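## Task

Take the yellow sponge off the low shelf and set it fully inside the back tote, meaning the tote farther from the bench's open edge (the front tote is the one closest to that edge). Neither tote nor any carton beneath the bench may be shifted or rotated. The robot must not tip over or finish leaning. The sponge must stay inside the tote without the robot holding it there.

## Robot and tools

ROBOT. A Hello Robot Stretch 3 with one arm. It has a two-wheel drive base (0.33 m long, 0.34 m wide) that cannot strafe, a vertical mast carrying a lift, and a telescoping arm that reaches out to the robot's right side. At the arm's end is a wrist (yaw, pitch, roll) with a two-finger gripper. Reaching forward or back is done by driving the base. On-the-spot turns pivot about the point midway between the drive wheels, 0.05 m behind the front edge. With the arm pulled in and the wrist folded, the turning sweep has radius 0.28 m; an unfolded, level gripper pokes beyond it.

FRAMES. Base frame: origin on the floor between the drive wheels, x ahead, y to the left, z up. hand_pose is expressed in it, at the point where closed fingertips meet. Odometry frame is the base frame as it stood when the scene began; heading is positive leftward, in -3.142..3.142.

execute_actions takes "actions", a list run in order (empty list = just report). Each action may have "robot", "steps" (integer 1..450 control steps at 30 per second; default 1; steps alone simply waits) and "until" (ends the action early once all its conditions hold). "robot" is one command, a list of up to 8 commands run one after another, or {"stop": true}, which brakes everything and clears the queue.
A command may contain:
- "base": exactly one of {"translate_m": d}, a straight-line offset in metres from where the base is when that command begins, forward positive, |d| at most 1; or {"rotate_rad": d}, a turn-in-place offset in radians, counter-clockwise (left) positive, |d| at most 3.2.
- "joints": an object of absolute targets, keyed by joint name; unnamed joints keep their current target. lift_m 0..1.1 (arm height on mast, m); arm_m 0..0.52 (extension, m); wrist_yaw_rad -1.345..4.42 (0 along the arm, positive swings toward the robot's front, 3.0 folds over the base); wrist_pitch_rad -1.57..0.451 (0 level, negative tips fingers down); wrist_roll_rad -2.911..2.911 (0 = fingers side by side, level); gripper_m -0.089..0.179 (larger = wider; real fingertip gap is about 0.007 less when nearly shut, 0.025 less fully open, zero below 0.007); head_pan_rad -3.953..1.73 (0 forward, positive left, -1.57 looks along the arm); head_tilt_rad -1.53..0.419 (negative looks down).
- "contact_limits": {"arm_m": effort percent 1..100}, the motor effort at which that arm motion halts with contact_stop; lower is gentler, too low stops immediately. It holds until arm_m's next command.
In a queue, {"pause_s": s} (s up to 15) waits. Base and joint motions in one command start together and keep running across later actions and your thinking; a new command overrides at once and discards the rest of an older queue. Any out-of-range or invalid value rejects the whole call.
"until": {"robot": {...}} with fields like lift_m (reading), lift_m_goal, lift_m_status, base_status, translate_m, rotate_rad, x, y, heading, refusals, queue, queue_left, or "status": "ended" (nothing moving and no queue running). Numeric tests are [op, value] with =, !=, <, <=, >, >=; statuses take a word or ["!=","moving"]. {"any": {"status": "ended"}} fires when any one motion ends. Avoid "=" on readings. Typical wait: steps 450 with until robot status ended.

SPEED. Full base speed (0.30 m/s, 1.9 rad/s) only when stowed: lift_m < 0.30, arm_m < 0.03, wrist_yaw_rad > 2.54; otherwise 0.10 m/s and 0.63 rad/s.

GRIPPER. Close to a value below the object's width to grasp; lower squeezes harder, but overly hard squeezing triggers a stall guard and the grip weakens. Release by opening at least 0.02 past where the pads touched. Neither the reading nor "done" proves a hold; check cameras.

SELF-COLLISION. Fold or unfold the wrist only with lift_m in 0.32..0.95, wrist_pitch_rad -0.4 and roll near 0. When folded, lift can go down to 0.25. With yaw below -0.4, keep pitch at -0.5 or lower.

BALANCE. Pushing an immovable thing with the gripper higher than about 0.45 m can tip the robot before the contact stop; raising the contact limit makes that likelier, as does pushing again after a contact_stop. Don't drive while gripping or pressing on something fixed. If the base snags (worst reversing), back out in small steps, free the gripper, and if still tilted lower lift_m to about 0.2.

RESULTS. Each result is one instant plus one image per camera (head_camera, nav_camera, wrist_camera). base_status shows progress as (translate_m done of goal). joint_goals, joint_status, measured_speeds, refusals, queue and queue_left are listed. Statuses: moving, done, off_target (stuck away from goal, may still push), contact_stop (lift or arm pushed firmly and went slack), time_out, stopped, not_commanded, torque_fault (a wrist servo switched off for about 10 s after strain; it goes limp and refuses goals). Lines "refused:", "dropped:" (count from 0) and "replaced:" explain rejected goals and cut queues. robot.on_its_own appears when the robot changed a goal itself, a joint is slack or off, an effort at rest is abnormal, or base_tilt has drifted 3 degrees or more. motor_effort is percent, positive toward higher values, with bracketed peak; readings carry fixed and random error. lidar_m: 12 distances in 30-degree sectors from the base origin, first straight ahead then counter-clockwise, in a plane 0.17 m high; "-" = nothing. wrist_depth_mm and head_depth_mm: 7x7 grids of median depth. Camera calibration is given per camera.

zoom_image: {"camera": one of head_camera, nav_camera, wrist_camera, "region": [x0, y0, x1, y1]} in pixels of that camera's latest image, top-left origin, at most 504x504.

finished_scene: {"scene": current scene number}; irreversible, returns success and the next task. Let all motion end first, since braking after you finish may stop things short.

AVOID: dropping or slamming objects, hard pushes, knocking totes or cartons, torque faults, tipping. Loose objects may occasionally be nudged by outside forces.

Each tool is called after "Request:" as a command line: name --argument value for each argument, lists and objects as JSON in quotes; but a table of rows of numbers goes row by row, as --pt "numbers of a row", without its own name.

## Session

Request:
execute_actions --actions '[{"robot":{"joints":{"head_tilt_rad":-0.6,"head_pan_rad":-1.2}},"steps":60,"until":{"robot":{"status":"ended"}}}]'

Scene clock: 1.17 s.
robot.base_odometry: x=+0.000 y=+0.000 heading=+0.000 (m, m, rad; robot's odometry frame)
robot.turned_by_wheels: +0.000 (rad since the last result)
robot.turned_by_imu: +0.000 (rad since the last result)
robot.base_tilt: forward=+0.3 right=+1.6 (deg)
robot.lidar_m: 0.99 1.11 1.97 1.93 2.18 1.25 1.24 1.37 2.44 2.15 1.19 1.00
robot.head_depth_mm: 2011 2141 2371 2356 1842 1470 1227 / 2115 2282 2552 2452 1860 1479 1232 / 2154 2335 2637 2481 1852 1487 1233 / 2435 2662 2996 2498 1869 1493 1237 / 2556 2797 3082 2496 1881 1493 1240 / 2343 2497 2697 2508 1694 1492 1245 / 2084 2214 1330 2314 1498 1452 1250
robot.base_status: not_commanded
robot.joint_positions: lift_m=+0.557 arm_m=+0.002 wrist_yaw_rad=+3.129 wrist_pitch_rad=-0.354 wrist_roll_rad=+0.014 gripper_m=+0.037 head_pan_rad=-1.193 head_tilt_rad=-0.592
robot.joint_goals: lift_m=+0.557 arm_m=+0.002 wrist_yaw_rad=+3.129 wrist_pitch_rad=-0.354 wrist_roll_rad=+0.014 gripper_m=+0.037 head_pan_rad=-1.200 head_tilt_rad=-0.600
robot.joint_status: lift_m=not_commanded arm_m=not_commanded wrist_yaw_rad=not_commanded wrist_pitch_rad=not_commanded wrist_roll_rad=not_commanded gripper_m=not_commanded head_pan_rad=done head_tilt_rad=done
robot.measured_speeds: translate_m=+0.000 rotate_rad=+0.000 lift_m=+0.000 arm_m=+0.000 wrist_yaw_rad=+0.000 wrist_pitch_rad=+0.000 wrist_roll_rad=+0.000 head_pan_rad=+0.000 head_tilt_rad=+0.000
robot: refusals=0 queue=done queue_left=0
robot.motor_effort: left_wheel=+0(0) right_wheel=+0(0) lift_m=+28(29) arm_m=+0(0) wrist_yaw_rad=+0(0) wrist_pitch_rad=+3(4) wrist_roll_rad=-1(1) gripper_m=+0(0) head_pan_rad=-4(51) head_tilt_rad=-4(41) (%)
robot.hand_pose: x=-0.0184 y=+0.0850 z=+0.5843 quat_wxyz=(+0.130, +0.701, +0.120, +0.691) (m; robot's base frame)
robot.wrist_depth_mm: - - - - - - - / - - - - - - - / - - - - - - - / - - - - - - - / - - - - - - - / 912 915 - 900 - 899 876 / 788 759 739 760 761 754 769
pictures: head_camera (sideways: a quarter turn clockwise sets it upright), nav_camera (sideways: a quarter turn counterclockwise sets it upright), wrist_camera
camera_calibration (this result's frames):
head_camera: T_world_to_cam=[[-0.159267, 0.505554, -0.847968, 1.12702], [0.946437, 0.322562, 0.0145486, -0.0285882], [0.280877, -0.800231, -0.529848, 0.640584], [0, 0, 0, 1]] pos_world=[0.0266282, -0.0479332, 1.29551]
nav_camera: T_world_to_cam=[[0.25608, -0.538236, 0.802948, -1.0057], [-0.926634, -0.373221, 0.0453467, 0.00779744], [0.27527, -0.755651, -0.594322, 0.729993], [0, 0, 0, 1]] pos_world=[0.0638184, 0.0132287, 1.24102]
wrist_camera: T_world_to_cam=[[0.998694, -0.0151183, -0.0488125, 0.0507953], [-0.0495289, -0.521438, -0.85185, 0.572903], [-0.0125742, 0.853155, -0.521506, 0.394988], [0, 0, 0, 1]] pos_world=[-0.017387, -0.0374849, 0.696496]
Images, in order (width x height): head_camera 896x504, nav_camera 672x504, wrist_camera 644x364.

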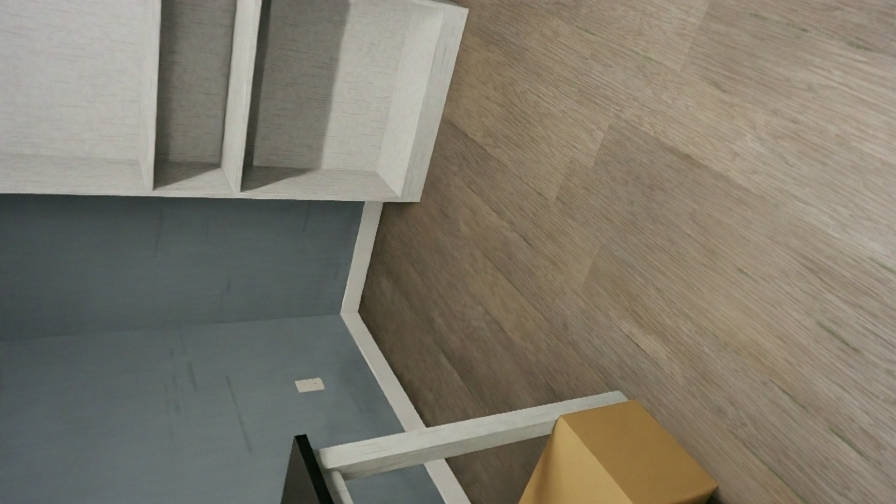

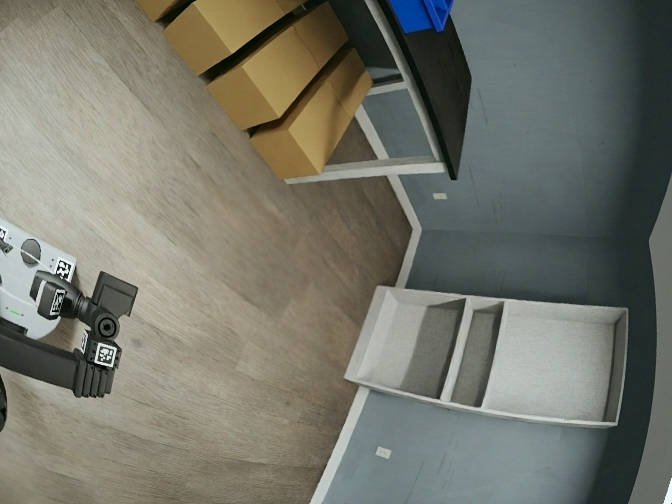

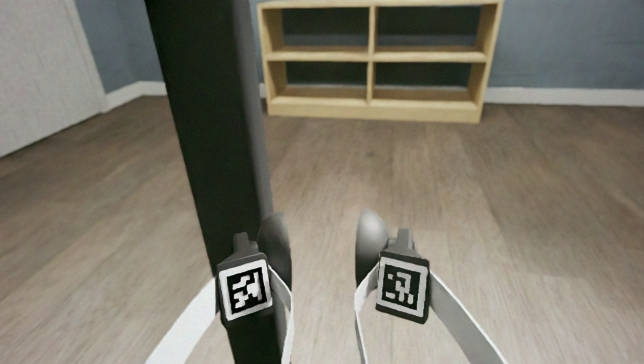

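Request:
execute_actions --actions '[{"robot":{"joints":{"head_tilt_rad":-0.5,"head_pan_rad":1.3,"lift_m":0.26}},"steps":60}]'

Request:
execute_actions --actions '[{"robot":{"joints":{"head_pan_rad":-0.2}},"steps":60,"until":{"robot":{"status":"ended"}}}]'

Scene clock: 8.60 s.
robot.base_odometry: x=+0.000 y=+0.000 heading=+0.000 (m, m, rad; robot's odometry frame)
robot.turned_by_wheels: +0.000 (rad since the last result)
robot.turned_by_imu: -0.001 (rad since the last result)
robot.base_tilt: forward=+0.2 right=+1.5 (deg)
robot.lidar_m: 0.99 1.12 1.97 1.92 2.18 1.25 1.24 1.38 2.44 2.14 1.19 1.00
robot.head_depth_mm: 2031 2217 2445 2615 2057 1574 1284 / 1990 2184 2380 2573 2032 1590 1292 / 1983 2155 2322 2426 2051 1590 1301 / 1979 2155 2290 2445 2047 1603 1299 / 1940 2134 2259 2418 2063 1601 1300 / 1920 2088 2224 2428 2094 1615 1315 / 1912 2097 2239 2312 2109 1622 1310
robot.base_status: not_commanded
robot.joint_positions: lift_m=+0.367 arm_m=+0.002 wrist_yaw_rad=+3.129 wrist_pitch_rad=-0.354 wrist_roll_rad=+0.014 gripper_m=+0.037 head_pan_rad=+1.293 head_tilt_rad=-0.508
robot.joint_goals: lift_m=+0.260 arm_m=+0.002 wrist_yaw_rad=+3.129 wrist_pitch_rad=-0.354 wrist_roll_rad=+0.014 gripper_m=+0.037 head_pan_rad=+1.300 head_tilt_rad=-0.500
robot.joint_status: lift_m=moving arm_m=not_commanded wrist_yaw_rad=not_commanded wrist_pitch_rad=not_commanded wrist_roll_rad=not_commanded gripper_m=not_commanded head_pan_rad=done head_tilt_rad=done
robot.measured_speeds: translate_m=+0.000 rotate_rad=+0.000 lift_m=-0.110 arm_m=+0.000 wrist_yaw_rad=+0.000 wrist_pitch_rad=+0.000 wrist_roll_rad=+0.000 head_pan_rad=+0.000 head_tilt_rad=+0.000
robot: refusals=0 queue=running queue_left=0
robot.motor_effort: left_wheel=+0(0) right_wheel=-1(0) lift_m=+24(29) arm_m=+0(0) wrist_yaw_rad=+0(1) wrist_pitch_rad=+3(4) wrist_roll_rad=-1(0) gripper_m=+0(0) head_pan_rad=+4(50) head_tilt_rad=+5(16) (%)
robot.hand_pose: x=-0.0184 y=+0.0849 z=+0.3941 quat_wxyz=(+0.130, +0.701, +0.120, +0.691) (m; robot's base frame)
robot.wrist_depth_mm: - - - - - - - / - - - - - - - / - - - - - - - / - - - - - 943 975 / 798 809 - 805 813 761 745 / 678 681 - 665 - 629 644 / 582 564 556 560 565 556 549
pictures: head_camera (sideways: a quarter turn clockwise sets it upright), nav_camera (sideways: a quarter turn counterclockwise sets it upright), wrist_camera
camera_calibration (this result's frames):
head_camera: T_world_to_cam=[[-0.161944, -0.426913, -0.889674, 1.18143], [-0.947121, 0.320331, 0.0186894, -0.0224302], [0.277012, 0.845656, -0.456214, 0.544799], [0, 0, 0, 1]] pos_world=[0.0191662, 0.0508403, 1.30005]
nav_camera: T_world_to_cam=[[0.106143, 0.5153, 0.850412, -1.06666], [0.960884, -0.273172, 0.0455951, -0.00404489], [0.255804, 0.812307, -0.524139, 0.638803], [0, 0, 0, 1]] pos_world=[-0.0463028, 0.0296427, 1.24211]
wrist_camera: T_world_to_cam=[[0.998693, -0.0151312, -0.0488116, 0.0415107], [-0.0495316, -0.521662, -0.851713, 0.410813], [-0.0125756, 0.853018, -0.521729, 0.295912], [0, 0, 0, 1]] pos_world=[-0.017387, -0.0374847, 0.506307]
Images, in order (width x height): head_camera 896x504, nav_camera 672x504, wrist_camera 644x364.

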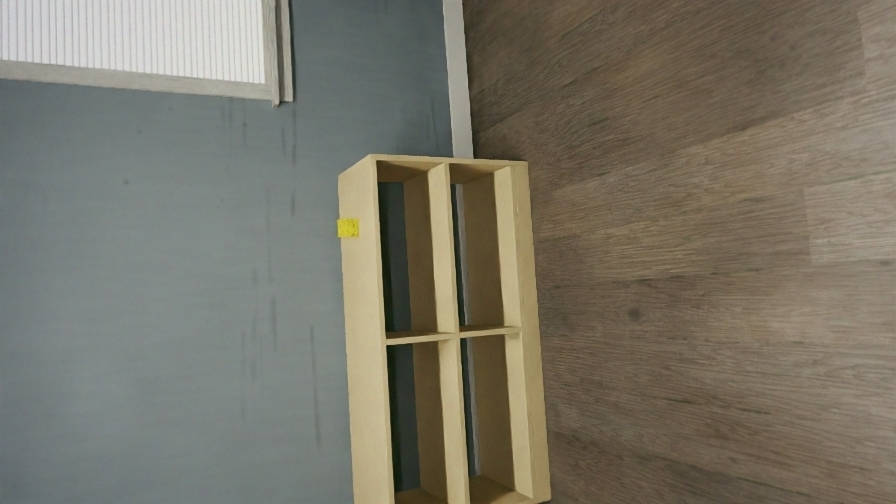

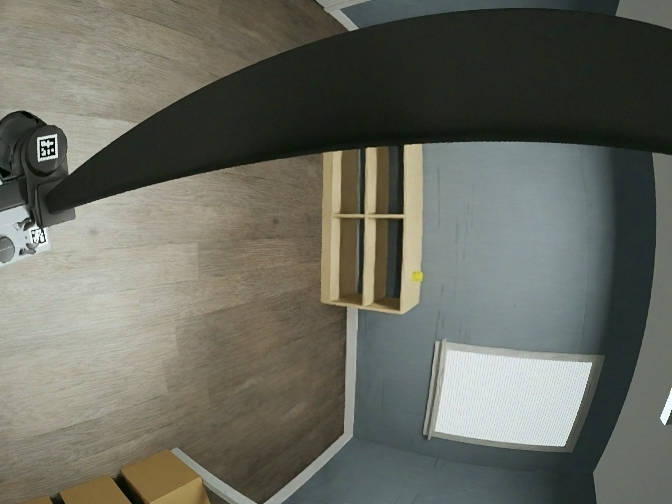

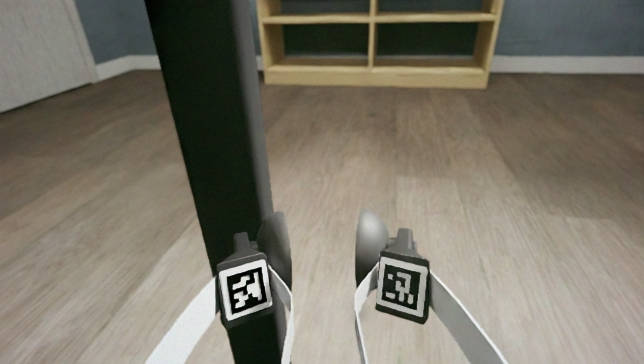

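Scene clock: 10.03 s.
robot.base_odometry: x=+0.000 y=+0.000 heading=+0.000 (m, m, rad; robot's odometry frame)
robot.turned_by_wheels: +0.000 (rad since the last result)
robot.turned_by_imu: +0.000 (rad since the last result)
robot.base_tilt: forward=+0.3 right=+1.7 (deg)
robot.lidar_m: 0.99 1.12 1.98 1.92 2.19 1.24 1.24 1.38 2.44 2.15 1.19 1.00
robot.head_depth_mm: 1606 1754 1415 2023 1622 1415 1292 / 1607 1748 1145 2080 1615 1375 1296 / 1623 1748 1139 1952 1753 1423 1304 / 1608 1744 1139 1956 1633 1361 1299 / 1601 1746 1473 1986 1715 1395 1302 / 1596 1746 1481 1986 1648 1382 1310 / 1599 1735 1503 2067 2013 1370 1311
robot.base_status: not_commanded
robot.joint_positions: lift_m=+0.260 arm_m=+0.002 wrist_yaw_rad=+3.129 wrist_pitch_rad=-0.355 wrist_roll_rad=+0.014 gripper_m=+0.037 head_pan_rad=-0.193 head_tilt_rad=-0.508
robot.joint_goals: lift_m=+0.260 arm_m=+0.002 wrist_yaw_rad=+3.129 wrist_pitch_rad=-0.355 wrist_roll_rad=+0.014 gripper_m=+0.037 head_pan_rad=-0.200 head_tilt_rad=-0.500
robot.joint_status: lift_m=done arm_m=not_commanded wrist_yaw_rad=not_commanded wrist_pitch_rad=not_commanded wrist_roll_rad=not_commanded gripper_m=not_commanded head_pan_rad=done head_tilt_rad=done
robot.measured_speeds: translate_m=+0.000 rotate_rad=+0.000 lift_m=+0.000 arm_m=+0.000 wrist_yaw_rad=+0.000 wrist_pitch_rad=+0.000 wrist_roll_rad=+0.000 head_pan_rad=+0.000 head_tilt_rad=+0.000
robot: refusals=0 queue=done queue_left=0
robot.motor_effort: left_wheel=+0(0) right_wheel=+0(0) lift_m=+25(24) arm_m=+0(0) wrist_yaw_rad=+0(0) wrist_pitch_rad=+4(4) wrist_roll_rad=+0(1) gripper_m=+0(0) head_pan_rad=-3(49) head_tilt_rad=+4(4) (%)
robot.hand_pose: x=-0.0184 y=+0.0849 z=+0.2872 quat_wxyz=(+0.130, +0.701, +0.120, +0.691) (m; robot's base frame)
robot.wrist_depth_mm: - - - - - - - / - - - - - - - / - - - - - - - / 812 808 - 799 755 779 756 / 643 642 - 618 645 615 606 / 537 527 - 534 - 513 503 / 463 - - - 427 438 436
pictures: head_camera (sideways: a quarter turn clockwise sets it upright), nav_camera (sideways: a quarter turn counterclockwise sets it upright), wrist_camera
camera_calibration (this result's frames):
head_camera: T_world_to_cam=[[-0.439146, 0.125024, -0.889674, 1.18312], [0.238564, 0.970947, 0.0186894, -0.0296629], [0.866163, -0.204037, -0.456214, 0.541205], [0, 0, 0, 1]] pos_world=[0.0578679, -0.00869199, 1.30005]
nav_camera: T_world_to_cam=[[0.522464, -0.0619028, 0.850411, -1.0692], [-0.190404, -0.980646, 0.0455951, 0.00297799], [0.83113, -0.185744, -0.524139, 0.635294], [0, 0, 0, 1]] pos_world=[0.0311754, 0.0547355, 1.24211]
wrist_camera: T_world_to_cam=[[0.998693, -0.0151649, -0.04881, 0.036296], [-0.0495393, -0.522238, -0.85136, 0.319693], [-0.0125796, 0.852665, -0.522307, 0.240412], [0, 0, 0, 1]] pos_world=[-0.0173869, -0.0374843, 0.399514]
Images, in order (width x height): head_camera 896x504, nav_camera 672x504, wrist_camera 644x364.

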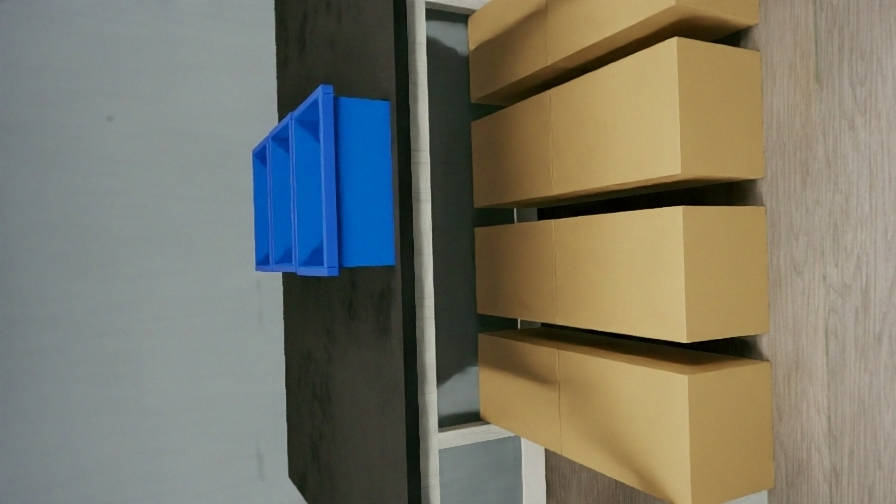

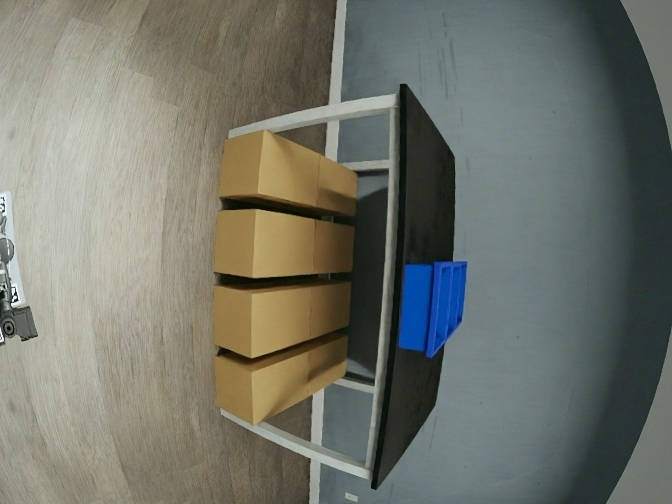

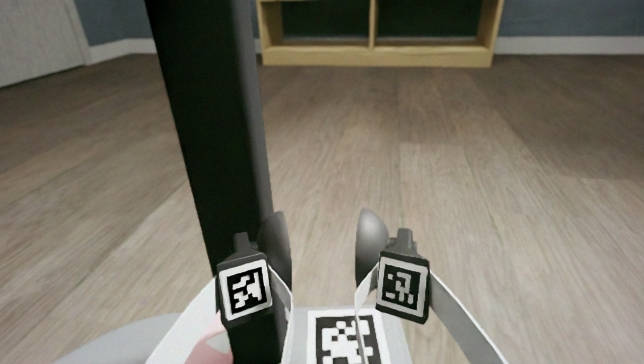

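Request:
execute_actions --actions '[{"robot":[{"base":{"rotate_rad":1.195}},{"base":{"translate_m":0.78}},{"base":{"translate_m":0.78}},{"base":{"rotate_rad":1.76},"joints":{"head_pan_rad":-1.6,"head_tilt_rad":-0.85}},{"joints":{"lift_m":0.75,"wrist_pitch_rad":-0.4}},{"joints":{"wrist_yaw_rad":0,"gripper_m":0.15}}],"steps":450,"until":{"robot":{"status":"ended"}}},{"steps":300,"until":{"robot":{"status":"ended"}}}]'

Scene clock: 43.43 s.
robot.base_odometry: x=+0.573 y=+1.451 heading=+2.955 (m, m, rad; robot's odometry frame)
robot.turned_by_wheels: +2.955 (rad since the last result)
robot.turned_by_imu: +2.909 (rad since the last result)
robot.base_tilt: forward=+0.3 right=+1.8 (deg)
robot.lidar_m: 2.08 1.95 2.17 3.66 1.19 1.41 1.64 1.09 0.44 0.78 0.53 1.04
robot.head_depth_mm: 661 759 895 1094 1336 1303 - / 657 754 890 967 784 877 - / 653 752 884 938 802 - - / 651 748 882 944 800 976 1113 / 648 745 876 941 806 961 1113 / 645 742 872 945 787 960 1115 / 642 741 866 948 788 923 1107
robot.base_status: done (rotate_rad +1.7599 of +1.7600)
robot.joint_positions: lift_m=+0.750 arm_m=+0.002 wrist_yaw_rad=+0.004 wrist_pitch_rad=-0.414 wrist_roll_rad=+0.014 gripper_m=+0.150 head_pan_rad=-1.593 head_tilt_rad=-0.840
robot.joint_goals: lift_m=+0.750 arm_m=+0.002 wrist_yaw_rad=+0.000 wrist_pitch_rad=-0.400 wrist_roll_rad=+0.014 gripper_m=+0.150 head_pan_rad=-1.600 head_tilt_rad=-0.850
robot.joint_status: lift_m=done arm_m=not_commanded wrist_yaw_rad=done wrist_pitch_rad=done wrist_roll_rad=not_commanded gripper_m=done head_pan_rad=done head_tilt_rad=done
robot.measured_speeds: translate_m=+0.000 rotate_rad=+0.000 lift_m=+0.000 arm_m=+0.000 wrist_yaw_rad=+0.000 wrist_pitch_rad=+0.000 wrist_roll_rad=+0.000 head_pan_rad=+0.000 head_tilt_rad=+0.000
robot: refusals=0 queue=done queue_left=0
robot.motor_effort: left_wheel=-2(6) right_wheel=+2(15) lift_m=+33(34) arm_m=-1(1) wrist_yaw_rad=-5(5) wrist_pitch_rad=+4(5) wrist_roll_rad=+0(1) gripper_m=+0(82) head_pan_rad=-4(50) head_tilt_rad=-6(31) (%)
robot.hand_pose: x=-0.0207 y=-0.3720 z=+0.7634 quat_wxyz=(+0.688, +0.146, -0.696, -0.145) (m; robot's base frame)
robot.wrist_depth_mm: 481 493 496 490 487 492 498 / 537 523 532 524 532 528 522 / 584 584 575 576 575 568 576 / 511 508 490 453 483 626 624 / 413 422 405 375 399 422 687 / 346 - 346 337 336 336 768 / 305 288 296 295 291 288 287
pictures: head_camera (sideways: a quarter turn clockwise sets it upright), nav_camera (sideways: a quarter turn counterclockwise sets it upright), wrist_camera
camera_calibration (this result's frames):
head_camera: T_world_to_cam=[[0.0545459, 0.719348, -0.692505, 0.923072], [0.997276, -0.0737315, 0.00196211, -0.0125095], [-0.049648, -0.690726, -0.72141, 0.891791], [0, 0, 0, 1]] pos_world=[0.00640121, -0.0489494, 1.2826]
nav_camera: T_world_to_cam=[[0.0221726, -0.774118, 0.632653, -0.782332], [-0.999065, 0.00634035, 0.0427723, 0.0116051], [-0.037122, -0.63301, -0.773253, 0.964626], [0, 0, 0, 1]] pos_world=[0.0647494, 0.00492761, 1.24035]
wrist_camera: T_world_to_cam=[[-0.998818, 0.00203132, -0.0485684, 0.0197919], [0.040995, 0.572124, -0.819142, 0.870758], [0.0261232, -0.820164, -0.571531, 0.294776], [0, 0, 0, 1]] pos_world=[-0.0236288, -0.256458, 0.882709]
Images, in order (width x height): head_camera 896x504, nav_camera 672x504, wrist_camera 644x364.

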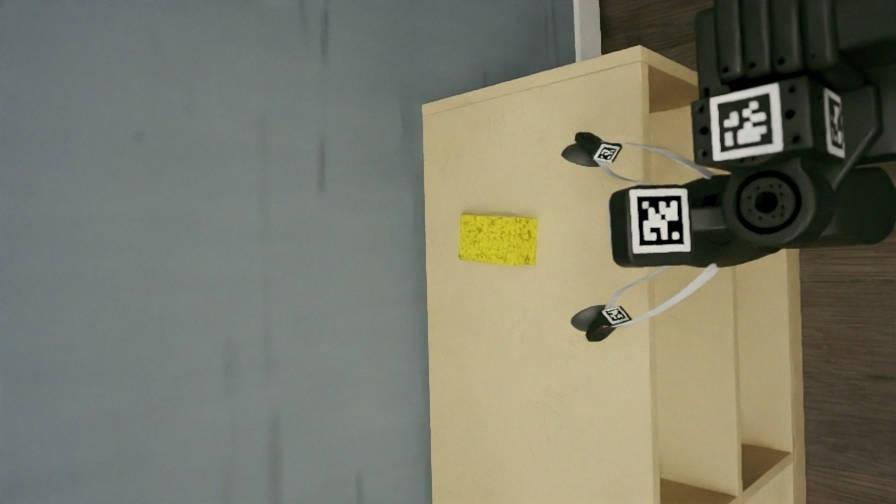

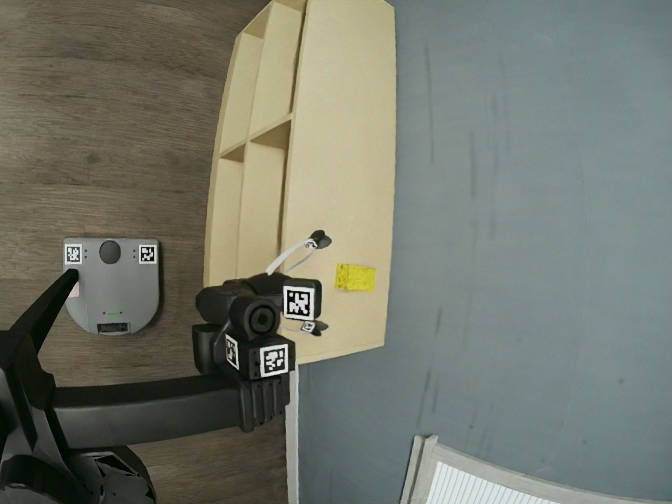

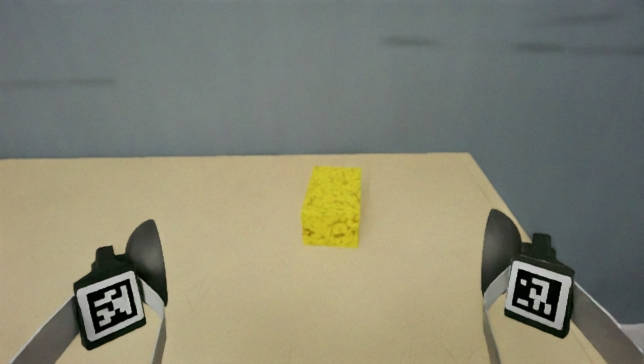

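Request:
execute_actions --actions '[{"robot":[{"joints":{"arm_m":0.213,"lift_m":0.69}},{"joints":{"lift_m":0.627}},{"joints":{"gripper_m":0.015}},{"joints":{"lift_m":0.68}}],"steps":250,"until":{"robot":{"status":"ended"}}}]'

Request:
execute_actions --actions '[{"robot":[{"joints":{"arm_m":0,"lift_m":1.1,"wrist_pitch_rad":-0.1,"head_pan_rad":1.0,"head_tilt_rad":-0.9},"base":{"rotate_rad":1.89}},{"base":{"translate_m":1.0}},{"base":{"translate_m":0.45}}],"steps":450,"until":{"robot":{"status":"ended"}}},{"steps":450,"until":{"robot":{"status":"ended"}}}]'

Scene clock: 69.07 s.
robot.base_odometry: x=+0.573 y=+1.451 heading=+2.955 (m, m, rad; robot's odometry frame)
robot.turned_by_wheels: +0.000 (rad since the last result)
robot.turned_by_imu: -0.002 (rad since the last result)
robot.base_tilt: forward=+0.3 right=+1.8 (deg)
robot.lidar_m: 2.09 1.95 2.17 3.64 1.19 1.41 1.65 1.09 0.44 0.78 0.53 1.04
robot.head_depth_mm: 658 760 896 1092 1345 1293 - / 657 754 891 990 810 - 1115 / 653 754 887 969 - 955 1113 / 652 748 881 973 749 956 1110 / 649 743 879 948 785 958 1112 / 647 741 870 946 785 962 1114 / 643 738 864 950 787 925 1107
robot.base_status: done (rotate_rad +1.7599 of +1.7600)
robot.joint_positions: lift_m=+0.680 arm_m=+0.213 wrist_yaw_rad=+0.002 wrist_pitch_rad=-0.415 wrist_roll_rad=+0.014 gripper_m=+0.021 head_pan_rad=-1.593 head_tilt_rad=-0.840
robot.joint_goals: lift_m=+0.680 arm_m=+0.213 wrist_yaw_rad=+0.000 wrist_pitch_rad=-0.400 wrist_roll_rad=+0.014 gripper_m=+0.021 head_pan_rad=-1.600 head_tilt_rad=-0.850
robot.joint_status: lift_m=done arm_m=done wrist_yaw_rad=done wrist_pitch_rad=done wrist_roll_rad=not_commanded gripper_m=done head_pan_rad=done head_tilt_rad=done
robot.measured_speeds: translate_m=+0.000 rotate_rad=+0.000 lift_m=+0.000 arm_m=+0.000 wrist_yaw_rad=+0.000 wrist_pitch_rad=+0.000 wrist_roll_rad=+0.000 head_pan_rad=+0.000 head_tilt_rad=+0.000
robot: refusals=0 queue=done queue_left=0
robot.on_its_own: gripper_m is held at +0.021, not at your +0.015, by its stall guard, which is still easing
robot.motor_effort: left_wheel=-2(2) right_wheel=+3(4) lift_m=+32(34) arm_m=+3(3) wrist_yaw_rad=-3(4) wrist_pitch_rad=+4(4) wrist_roll_rad=-1(0) gripper_m=-5(96) head_pan_rad=-4(4) head_tilt_rad=-5(6) (%)
robot.hand_pose: x=-0.0211 y=-0.5825 z=+0.6931 quat_wxyz=(+0.688, +0.146, -0.696, -0.146) (m; robot's base frame)
robot.wrist_depth_mm: 297 298 299 300 299 299 303 / 327 324 322 322 323 322 323 / 351 350 351 351 350 351 354 / 378 383 383 185 344 369 388 / 305 304 302 152 162 290 298 / 255 256 131 130 129 246 243 / 220 219 207 129 205 212 211
pictures: head_camera (sideways: a quarter turn clockwise sets it upright), nav_camera (sideways: a quarter turn counterclockwise sets it upright), wrist_camera
camera_calibration (this result's frames):
head_camera: T_world_to_cam=[[0.0546209, 0.719342, -0.692505, 0.923072], [0.997269, -0.0738354, 0.00196211, -0.0125094], [-0.0497199, -0.690721, -0.72141, 0.891791], [0, 0, 0, 1]] pos_world=[0.00639611, -0.0489494, 1.2826]
nav_camera: T_world_to_cam=[[0.0220919, -0.77412, 0.632653, -0.782332], [-0.999064, 0.00644444, 0.0427723, 0.0116051], [-0.037188, -0.633006, -0.773253, 0.964627], [0, 0, 0, 1]] pos_world=[0.0647499, 0.0049215, 1.24035]
wrist_camera: T_world_to_cam=[[-0.998813, 0.00373566, -0.0485608, 0.017424], [0.041931, 0.573181, -0.818355, 0.933712], [0.0247771, -0.81942, -0.572658, 0.0831411], [0, 0, 0, 1]] pos_world=[-0.0238082, -0.467124, 0.812566]
Images, in order (width x height): head_camera 896x504, nav_camera 672x504, wrist_camera 644x364.

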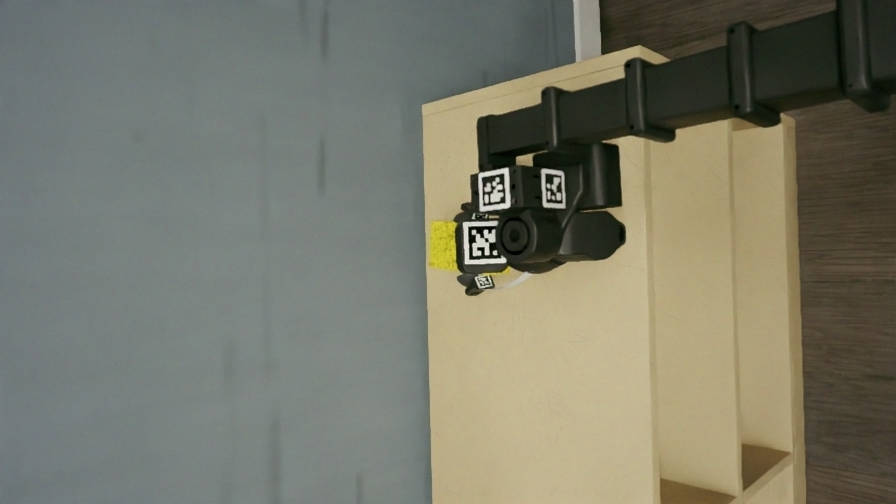

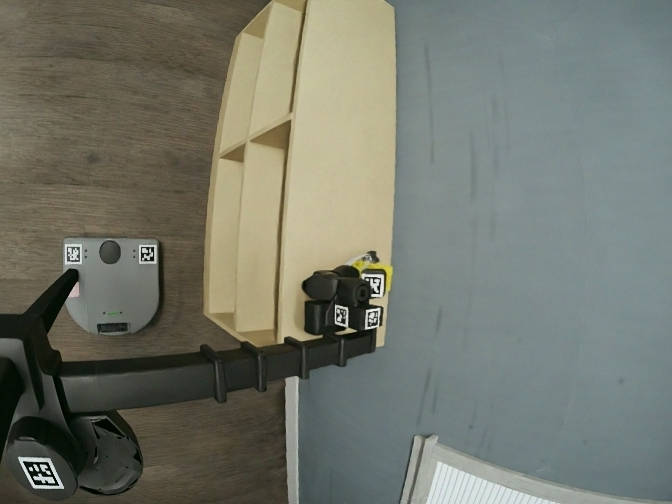

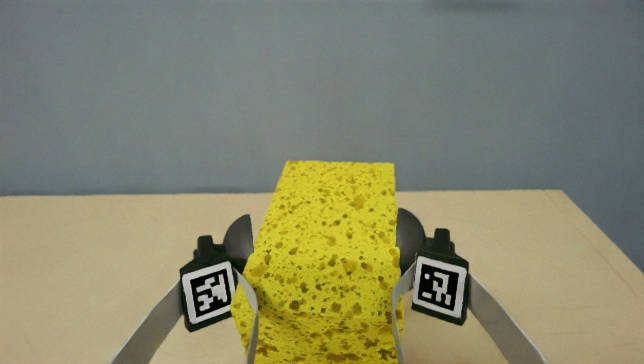

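Scene clock: 90.30 s.
robot.base_odometry: x=+0.764 y=+0.014 heading=-1.439 (m, m, rad; robot's odometry frame)
robot.turned_by_wheels: +1.890 (rad since the last result)
robot.turned_by_imu: +1.867 (rad since the last result)
robot.base_tilt: forward=+0.4 right=+1.7 (deg)
robot.lidar_m: 0.43 0.27 0.25 0.25 0.30 2.14 1.76 2.27 1.99 1.99 2.40 2.34
robot.head_depth_mm: 1065 514 549 404 1092 1002 1103 / 788 648 534 397 1071 1033 1094 / 793 635 436 464 444 994 1070 / 794 604 579 490 433 992 1053 / 958 743 598 491 425 1035 1067 / 965 773 599 491 415 1016 908 / 942 774 601 492 416 976 892
robot.base_status: done (translate_m +0.4500 of +0.4500)
robot.joint_positions: lift_m=+1.099 arm_m=+0.002 wrist_yaw_rad=+0.002 wrist_pitch_rad=-0.124 wrist_roll_rad=+0.014 gripper_m=+0.028 head_pan_rad=+0.993 head_tilt_rad=-0.889
robot.joint_goals: lift_m=+1.100 arm_m=+0.000 wrist_yaw_rad=+0.000 wrist_pitch_rad=-0.100 wrist_roll_rad=+0.014 gripper_m=+0.027 head_pan_rad=+1.000 head_tilt_rad=-0.900
robot.joint_status: lift_m=done arm_m=done wrist_yaw_rad=done wrist_pitch_rad=done wrist_roll_rad=not_commanded gripper_m=done head_pan_rad=done head_tilt_rad=done
robot.measured_speeds: translate_m=+0.000 rotate_rad=+0.000 lift_m=+0.000 arm_m=+0.000 wrist_yaw_rad=+0.000 wrist_pitch_rad=+0.000 wrist_roll_rad=+0.000 head_pan_rad=+0.000 head_tilt_rad=+0.000
robot: refusals=0 queue=done queue_left=0
robot.on_its_own: gripper_m is held at +0.027, not at your +0.015, by its stall guard, which is not easing now
robot.motor_effort: left_wheel=-2(5) right_wheel=+3(10) lift_m=+33(34) arm_m=-3(3) wrist_yaw_rad=-2(3) wrist_pitch_rad=+6(8) wrist_roll_rad=-1(0) gripper_m=-19(22) head_pan_rad=+4(49) head_tilt_rad=-6(15) (%)
robot.hand_pose: x=-0.0210 y=-0.3985 z=+1.1817 quat_wxyz=(+0.701, +0.044, -0.710, -0.044) (m; robot's base frame)
robot.wrist_depth_mm: - - - - - - - / - - - - - - - / - - - - - - - / - - - 182 - - - / - - - 152 161 - - / - - 132 131 129 - - / - - - 130 - - -
pictures: head_camera (sideways: a quarter turn clockwise sets it upright), nav_camera (sideways: a quarter turn counterclockwise sets it upright), wrist_camera
camera_calibration (this result's frames):
head_camera: T_world_to_cam=[[-0.443919, -0.610106, -0.656282, 0.878912], [-0.808312, 0.588754, -0.000574406, 0.00180694], [0.386739, 0.530226, -0.754515, 0.932181], [0, 0, 0, 1]] pos_world=[0.0311156, 0.040899, 1.28016]
nav_camera: T_world_to_cam=[[0.405995, 0.694589, 0.593897, -0.734177], [0.846538, -0.530674, 0.0419433, 0.00142884], [0.344299, 0.485727, -0.803447, 1.00156], [0, 0, 0, 1]] pos_world=[-0.0479725, 0.0242257, 1.24067]
wrist_camera: T_world_to_cam=[[-0.998786, -0.0105647, -0.0481054, 0.0343067], [0.0423569, 0.314154, -0.948427, 1.27862], [0.0251324, -0.949313, -0.313325, 0.155437], [0, 0, 0, 1]] pos_world=[-0.0237998, -0.253762, 1.26303]
Images, in order (width x height): head_camera 896x504, nav_camera 672x504, wrist_camera 644x364.

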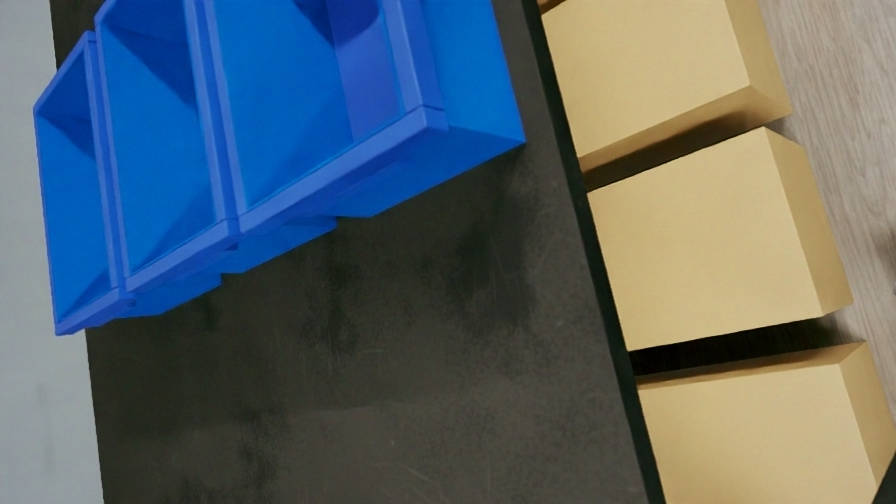

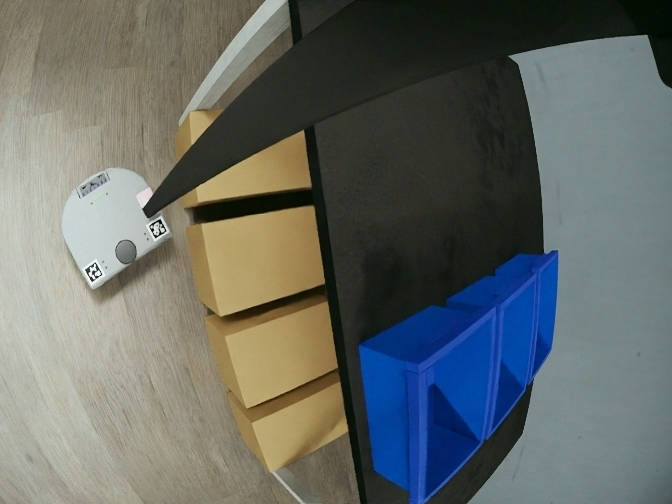

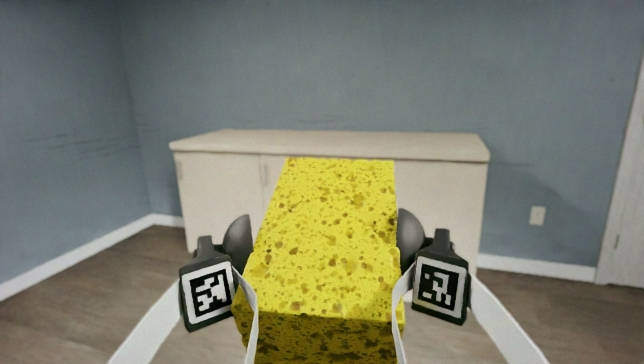

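Request:
execute_actions --actions '[{"robot":[{"base":{"rotate_rad":2.9},"joints":{"head_pan_rad":-1.75,"head_tilt_rad":-0.5}},{"base":{"translate_m":-0.2}},{"joints":{"arm_m":0.35}}],"steps":450,"until":{"robot":{"status":"ended"}}}]'

Scene clock: 112.17 s.
robot.base_odometry: x=+0.742 y=-0.185 heading=+1.461 (m, m, rad; robot's odometry frame)
robot.turned_by_wheels: +2.900 (rad since the last result)
robot.turned_by_imu: +2.861 (rad since the last result)
robot.base_tilt: forward=+0.1 right=+1.6 (deg)
robot.lidar_m: 1.95 2.13 2.05 2.01 2.14 2.15 0.63 0.29 0.23 0.23 0.24 0.37
robot.head_depth_mm: - - 1150 624 482 463 340 / 943 1077 1133 671 481 465 333 / 936 1065 1108 682 477 466 327 / 937 1036 1106 676 468 468 320 / 927 - 1101 668 464 453 314 / 928 1005 1112 870 613 447 368 / 920 996 1088 874 618 477 389
robot.base_status: done (translate_m -0.2000 of -0.2000)
robot.joint_positions: lift_m=+1.099 arm_m=+0.350 wrist_yaw_rad=+0.002 wrist_pitch_rad=-0.124 wrist_roll_rad=+0.014 gripper_m=+0.028 head_pan_rad=-1.743 head_tilt_rad=-0.507
robot.joint_goals: lift_m=+1.100 arm_m=+0.350 wrist_yaw_rad=+0.000 wrist_pitch_rad=-0.100 wrist_roll_rad=+0.014 gripper_m=+0.027 head_pan_rad=-1.750 head_tilt_rad=-0.500
robot.joint_status: lift_m=done arm_m=done wrist_yaw_rad=done wrist_pitch_rad=done wrist_roll_rad=not_commanded gripper_m=done head_pan_rad=done head_tilt_rad=done
robot.measured_speeds: translate_m=+0.000 rotate_rad=+0.000 lift_m=+0.000 arm_m=+0.000 wrist_yaw_rad=+0.000 wrist_pitch_rad=+0.000 wrist_roll_rad=+0.000 head_pan_rad=+0.000 head_tilt_rad=+0.000
robot: refusals=0 queue=done queue_left=0
robot.on_its_own: gripper_m is held at +0.027, not at your +0.015, by its stall guard, which is not easing now
robot.motor_effort: left_wheel=-2(6) right_wheel=+3(8) lift_m=+33(32) arm_m=+3(1) wrist_yaw_rad=-3(2) wrist_pitch_rad=+6(6) wrist_roll_rad=-1(0) gripper_m=-19(19) head_pan_rad=-5(49) head_tilt_rad=+4(32) (%)
robot.hand_pose: x=-0.0210 y=-0.7460 z=+1.1817 quat_wxyz=(+0.701, +0.044, -0.710, -0.044) (m; robot's base frame)
robot.wrist_depth_mm: 536 517 522 516 495 484 471 / 566 546 549 519 515 497 485 / 596 573 553 544 536 533 507 / 619 610 573 183 548 544 525 / 649 641 597 152 162 569 551 / 609 618 132 130 129 582 558 / 493 484 446 130 304 308 468
pictures: head_camera (sideways: a quarter turn clockwise sets it upright), nav_camera (sideways: a quarter turn counterclockwise sets it upright), wrist_camera
camera_calibration (this result's frames):
head_camera: T_world_to_cam=[[0.11602, 0.441525, -0.889716, 1.17979], [0.975615, -0.218693, 0.0186939, -0.0341648], [-0.186321, -0.870189, -0.456131, 0.547517], [0, 0, 0, 1]] pos_world=[-0.00153345, -0.0519347, 1.30006]
nav_camera: T_world_to_cam=[[-0.0512113, -0.52354, 0.85046, -1.06577], [-0.984328, 0.170351, 0.0455952, 0.00782082], [-0.168748, -0.834797, -0.524059, 0.64129], [0, 0, 0, 1]] pos_world=[0.061335, -0.0239584, 1.24211]
wrist_camera: T_world_to_cam=[[-0.998786, -0.0105587, -0.0481068, 0.0306404], [0.0423602, 0.314149, -0.948428, 1.38778], [0.0251269, -0.949315, -0.313321, -0.17443], [0, 0, 0, 1]] pos_world=[-0.0238005, -0.601235, 1.26303]
Images, in order (width x height): head_camera 896x504, nav_camera 672x504, wrist_camera 644x364.

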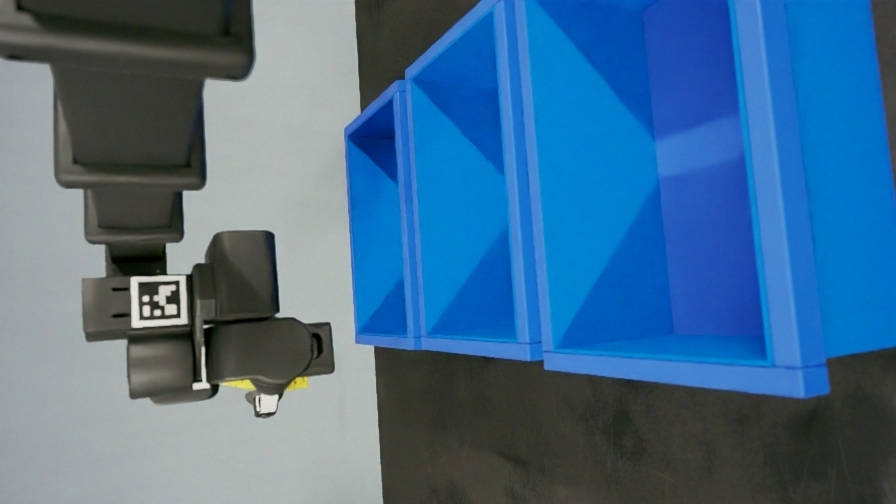

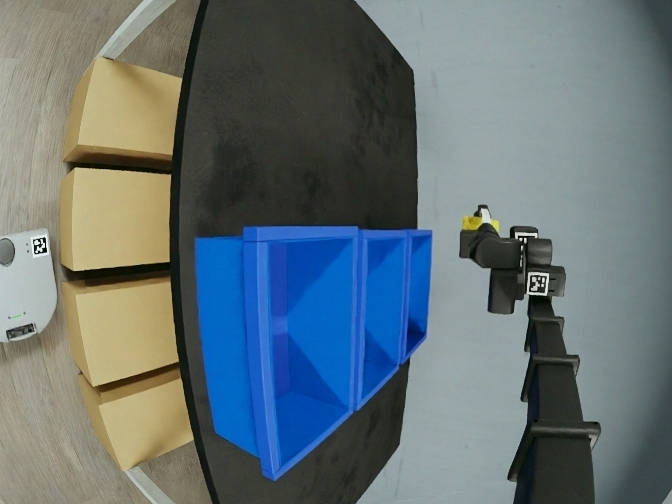

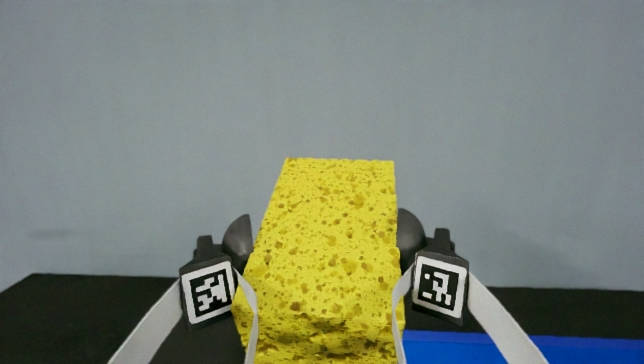

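Request:
execute_actions --actions '[{"robot":[{"base":{"rotate_rad":-0.09}},{"base":{"translate_m":-0.09},"joints":{"arm_m":0.4,"head_pan_rad":-1.5}},{"joints":{"wrist_pitch_rad":-0.75}},{"joints":{"arm_m":0.435}}],"steps":250,"until":{"robot":{"status":"ended"}}}]'

Scene clock: 126.00 s.
robot.base_odometry: x=+0.724 y=-0.273 heading=+1.371 (m, m, rad; robot's odometry frame)
robot.turned_by_wheels: -0.090 (rad since the last result)
robot.turned_by_imu: -0.090 (rad since the last result)
robot.base_tilt: forward=+0.3 right=+1.7 (deg)
robot.lidar_m: 2.05 2.21 2.69 2.01 2.08 2.39 2.01 0.31 0.23 0.23 0.23 0.32
robot.head_depth_mm: 918 1030 1096 795 451 449 315 / 922 - 1080 667 460 465 315 / 938 - - 671 464 467 316 / 939 1019 1087 675 466 468 318 / 945 1025 1111 671 469 470 321 / 949 1034 1140 873 462 428 324 / 958 1036 1142 875 618 343 359
robot.base_status: done (translate_m -0.0900 of -0.0900)
robot.joint_positions: lift_m=+1.099 arm_m=+0.400 wrist_yaw_rad=+0.002 wrist_pitch_rad=-0.699 wrist_roll_rad=+0.014 gripper_m=+0.028 head_pan_rad=-1.507 head_tilt_rad=-0.507
robot.joint_goals: lift_m=+1.100 arm_m=+0.400 wrist_yaw_rad=+0.000 wrist_pitch_rad=-0.750 wrist_roll_rad=+0.014 gripper_m=+0.027 head_pan_rad=-1.500 head_tilt_rad=-0.500
robot.joint_status: lift_m=done arm_m=done wrist_yaw_rad=done wrist_pitch_rad=off_target wrist_roll_rad=not_commanded gripper_m=done head_pan_rad=done head_tilt_rad=done
robot.measured_speeds: translate_m=+0.000 rotate_rad=+0.000 lift_m=+0.000 arm_m=+0.000 wrist_yaw_rad=+0.000 wrist_pitch_rad=+0.000 wrist_roll_rad=+0.000 head_pan_rad=+0.000 head_tilt_rad=+0.000
robot: refusals=0 queue=dropped queue_left=0
robot.on_its_own: gripper_m is held at +0.027, not at your +0.015, by its stall guard, which is not easing now
robot.motor_effort: left_wheel=+1(5) right_wheel=-3(11) lift_m=+28(32) arm_m=+1(3) wrist_yaw_rad=-2(2) wrist_pitch_rad=-15(15) wrist_roll_rad=-1(0) gripper_m=-19(19) head_pan_rad=+4(27) head_tilt_rad=+5(4) (%)
robot.hand_pose: x=-0.0213 y=-0.7255 z=+1.0542 quat_wxyz=(+0.660, +0.241, -0.669, -0.244) (m; robot's base frame)
robot.wrist_depth_mm: 496 491 499 501 496 498 507 / 515 514 513 498 494 486 486 / 439 273 272 274 275 270 418 / 383 262 320 181 315 240 371 / 208 262 332 151 160 242 322 / 194 254 131 130 129 228 179 / 184 229 154 131 152 212 159
pictures: head_camera (sideways: a quarter turn clockwise sets it upright), nav_camera (sideways: a quarter turn counterclockwise sets it upright), wrist_camera
dropped: robot: command 2 of its queue: wrist_pitch_rad: off_target
camera_calibration (this result's frames):
head_camera: T_world_to_cam=[[0.00957055, 0.456358, -0.889745, 1.18048], [0.999705, 0.0154873, 0.0186969, -0.0343157], [0.0223122, -0.889662, -0.456075, 0.546171], [0, 0, 0, 1]] pos_world=[0.0108214, -0.05228, 1.30006]
nav_camera: T_world_to_cam=[[0.0726183, -0.520948, 0.850494, -1.06657], [-0.996874, -0.0645223, 0.0455952, 0.00789726], [0.031123, -0.851146, -0.524006, 0.640001], [0, 0, 0, 1]] pos_world=[0.0654061, -0.0103831, 1.24211]
wrist_camera: T_world_to_cam=[[-0.9988, 0.0180064, -0.0455435, 0.0424938], [0.0425544, 0.779378, -0.625107, 1.25706], [0.0242397, -0.626295, -0.779209, 0.530554], [0, 0, 0, 1]] pos_world=[-0.0239112, -0.648206, 1.20114]
Images, in order (width x height): head_camera 896x504, nav_camera 672x504, wrist_camera 644x364.

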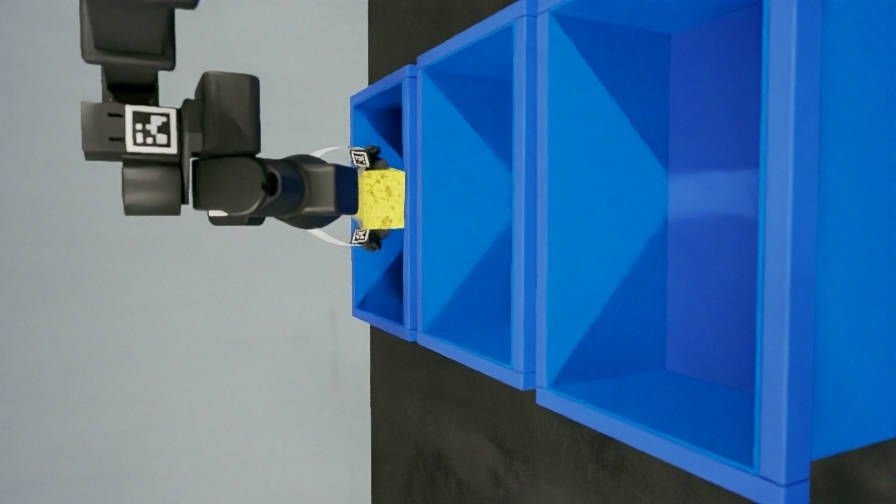

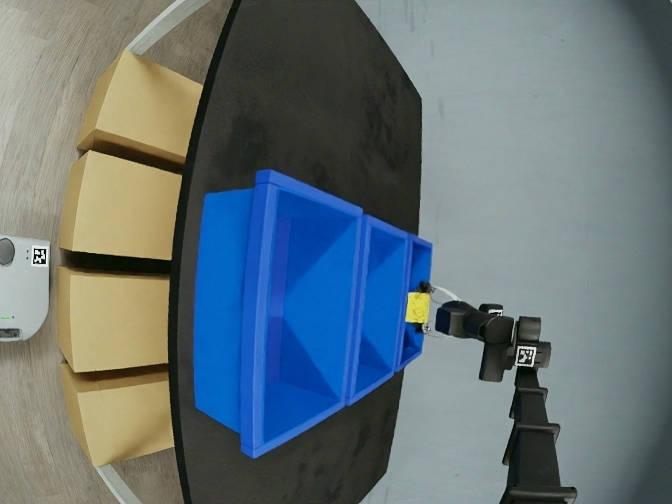

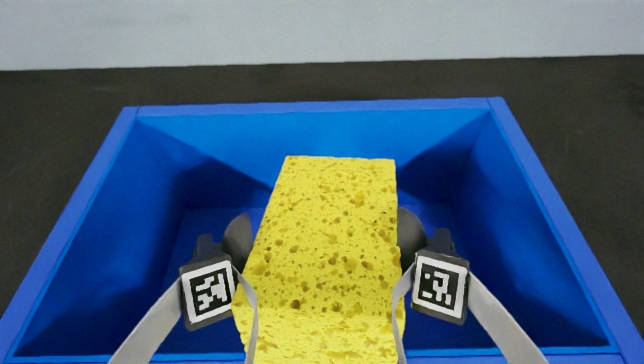

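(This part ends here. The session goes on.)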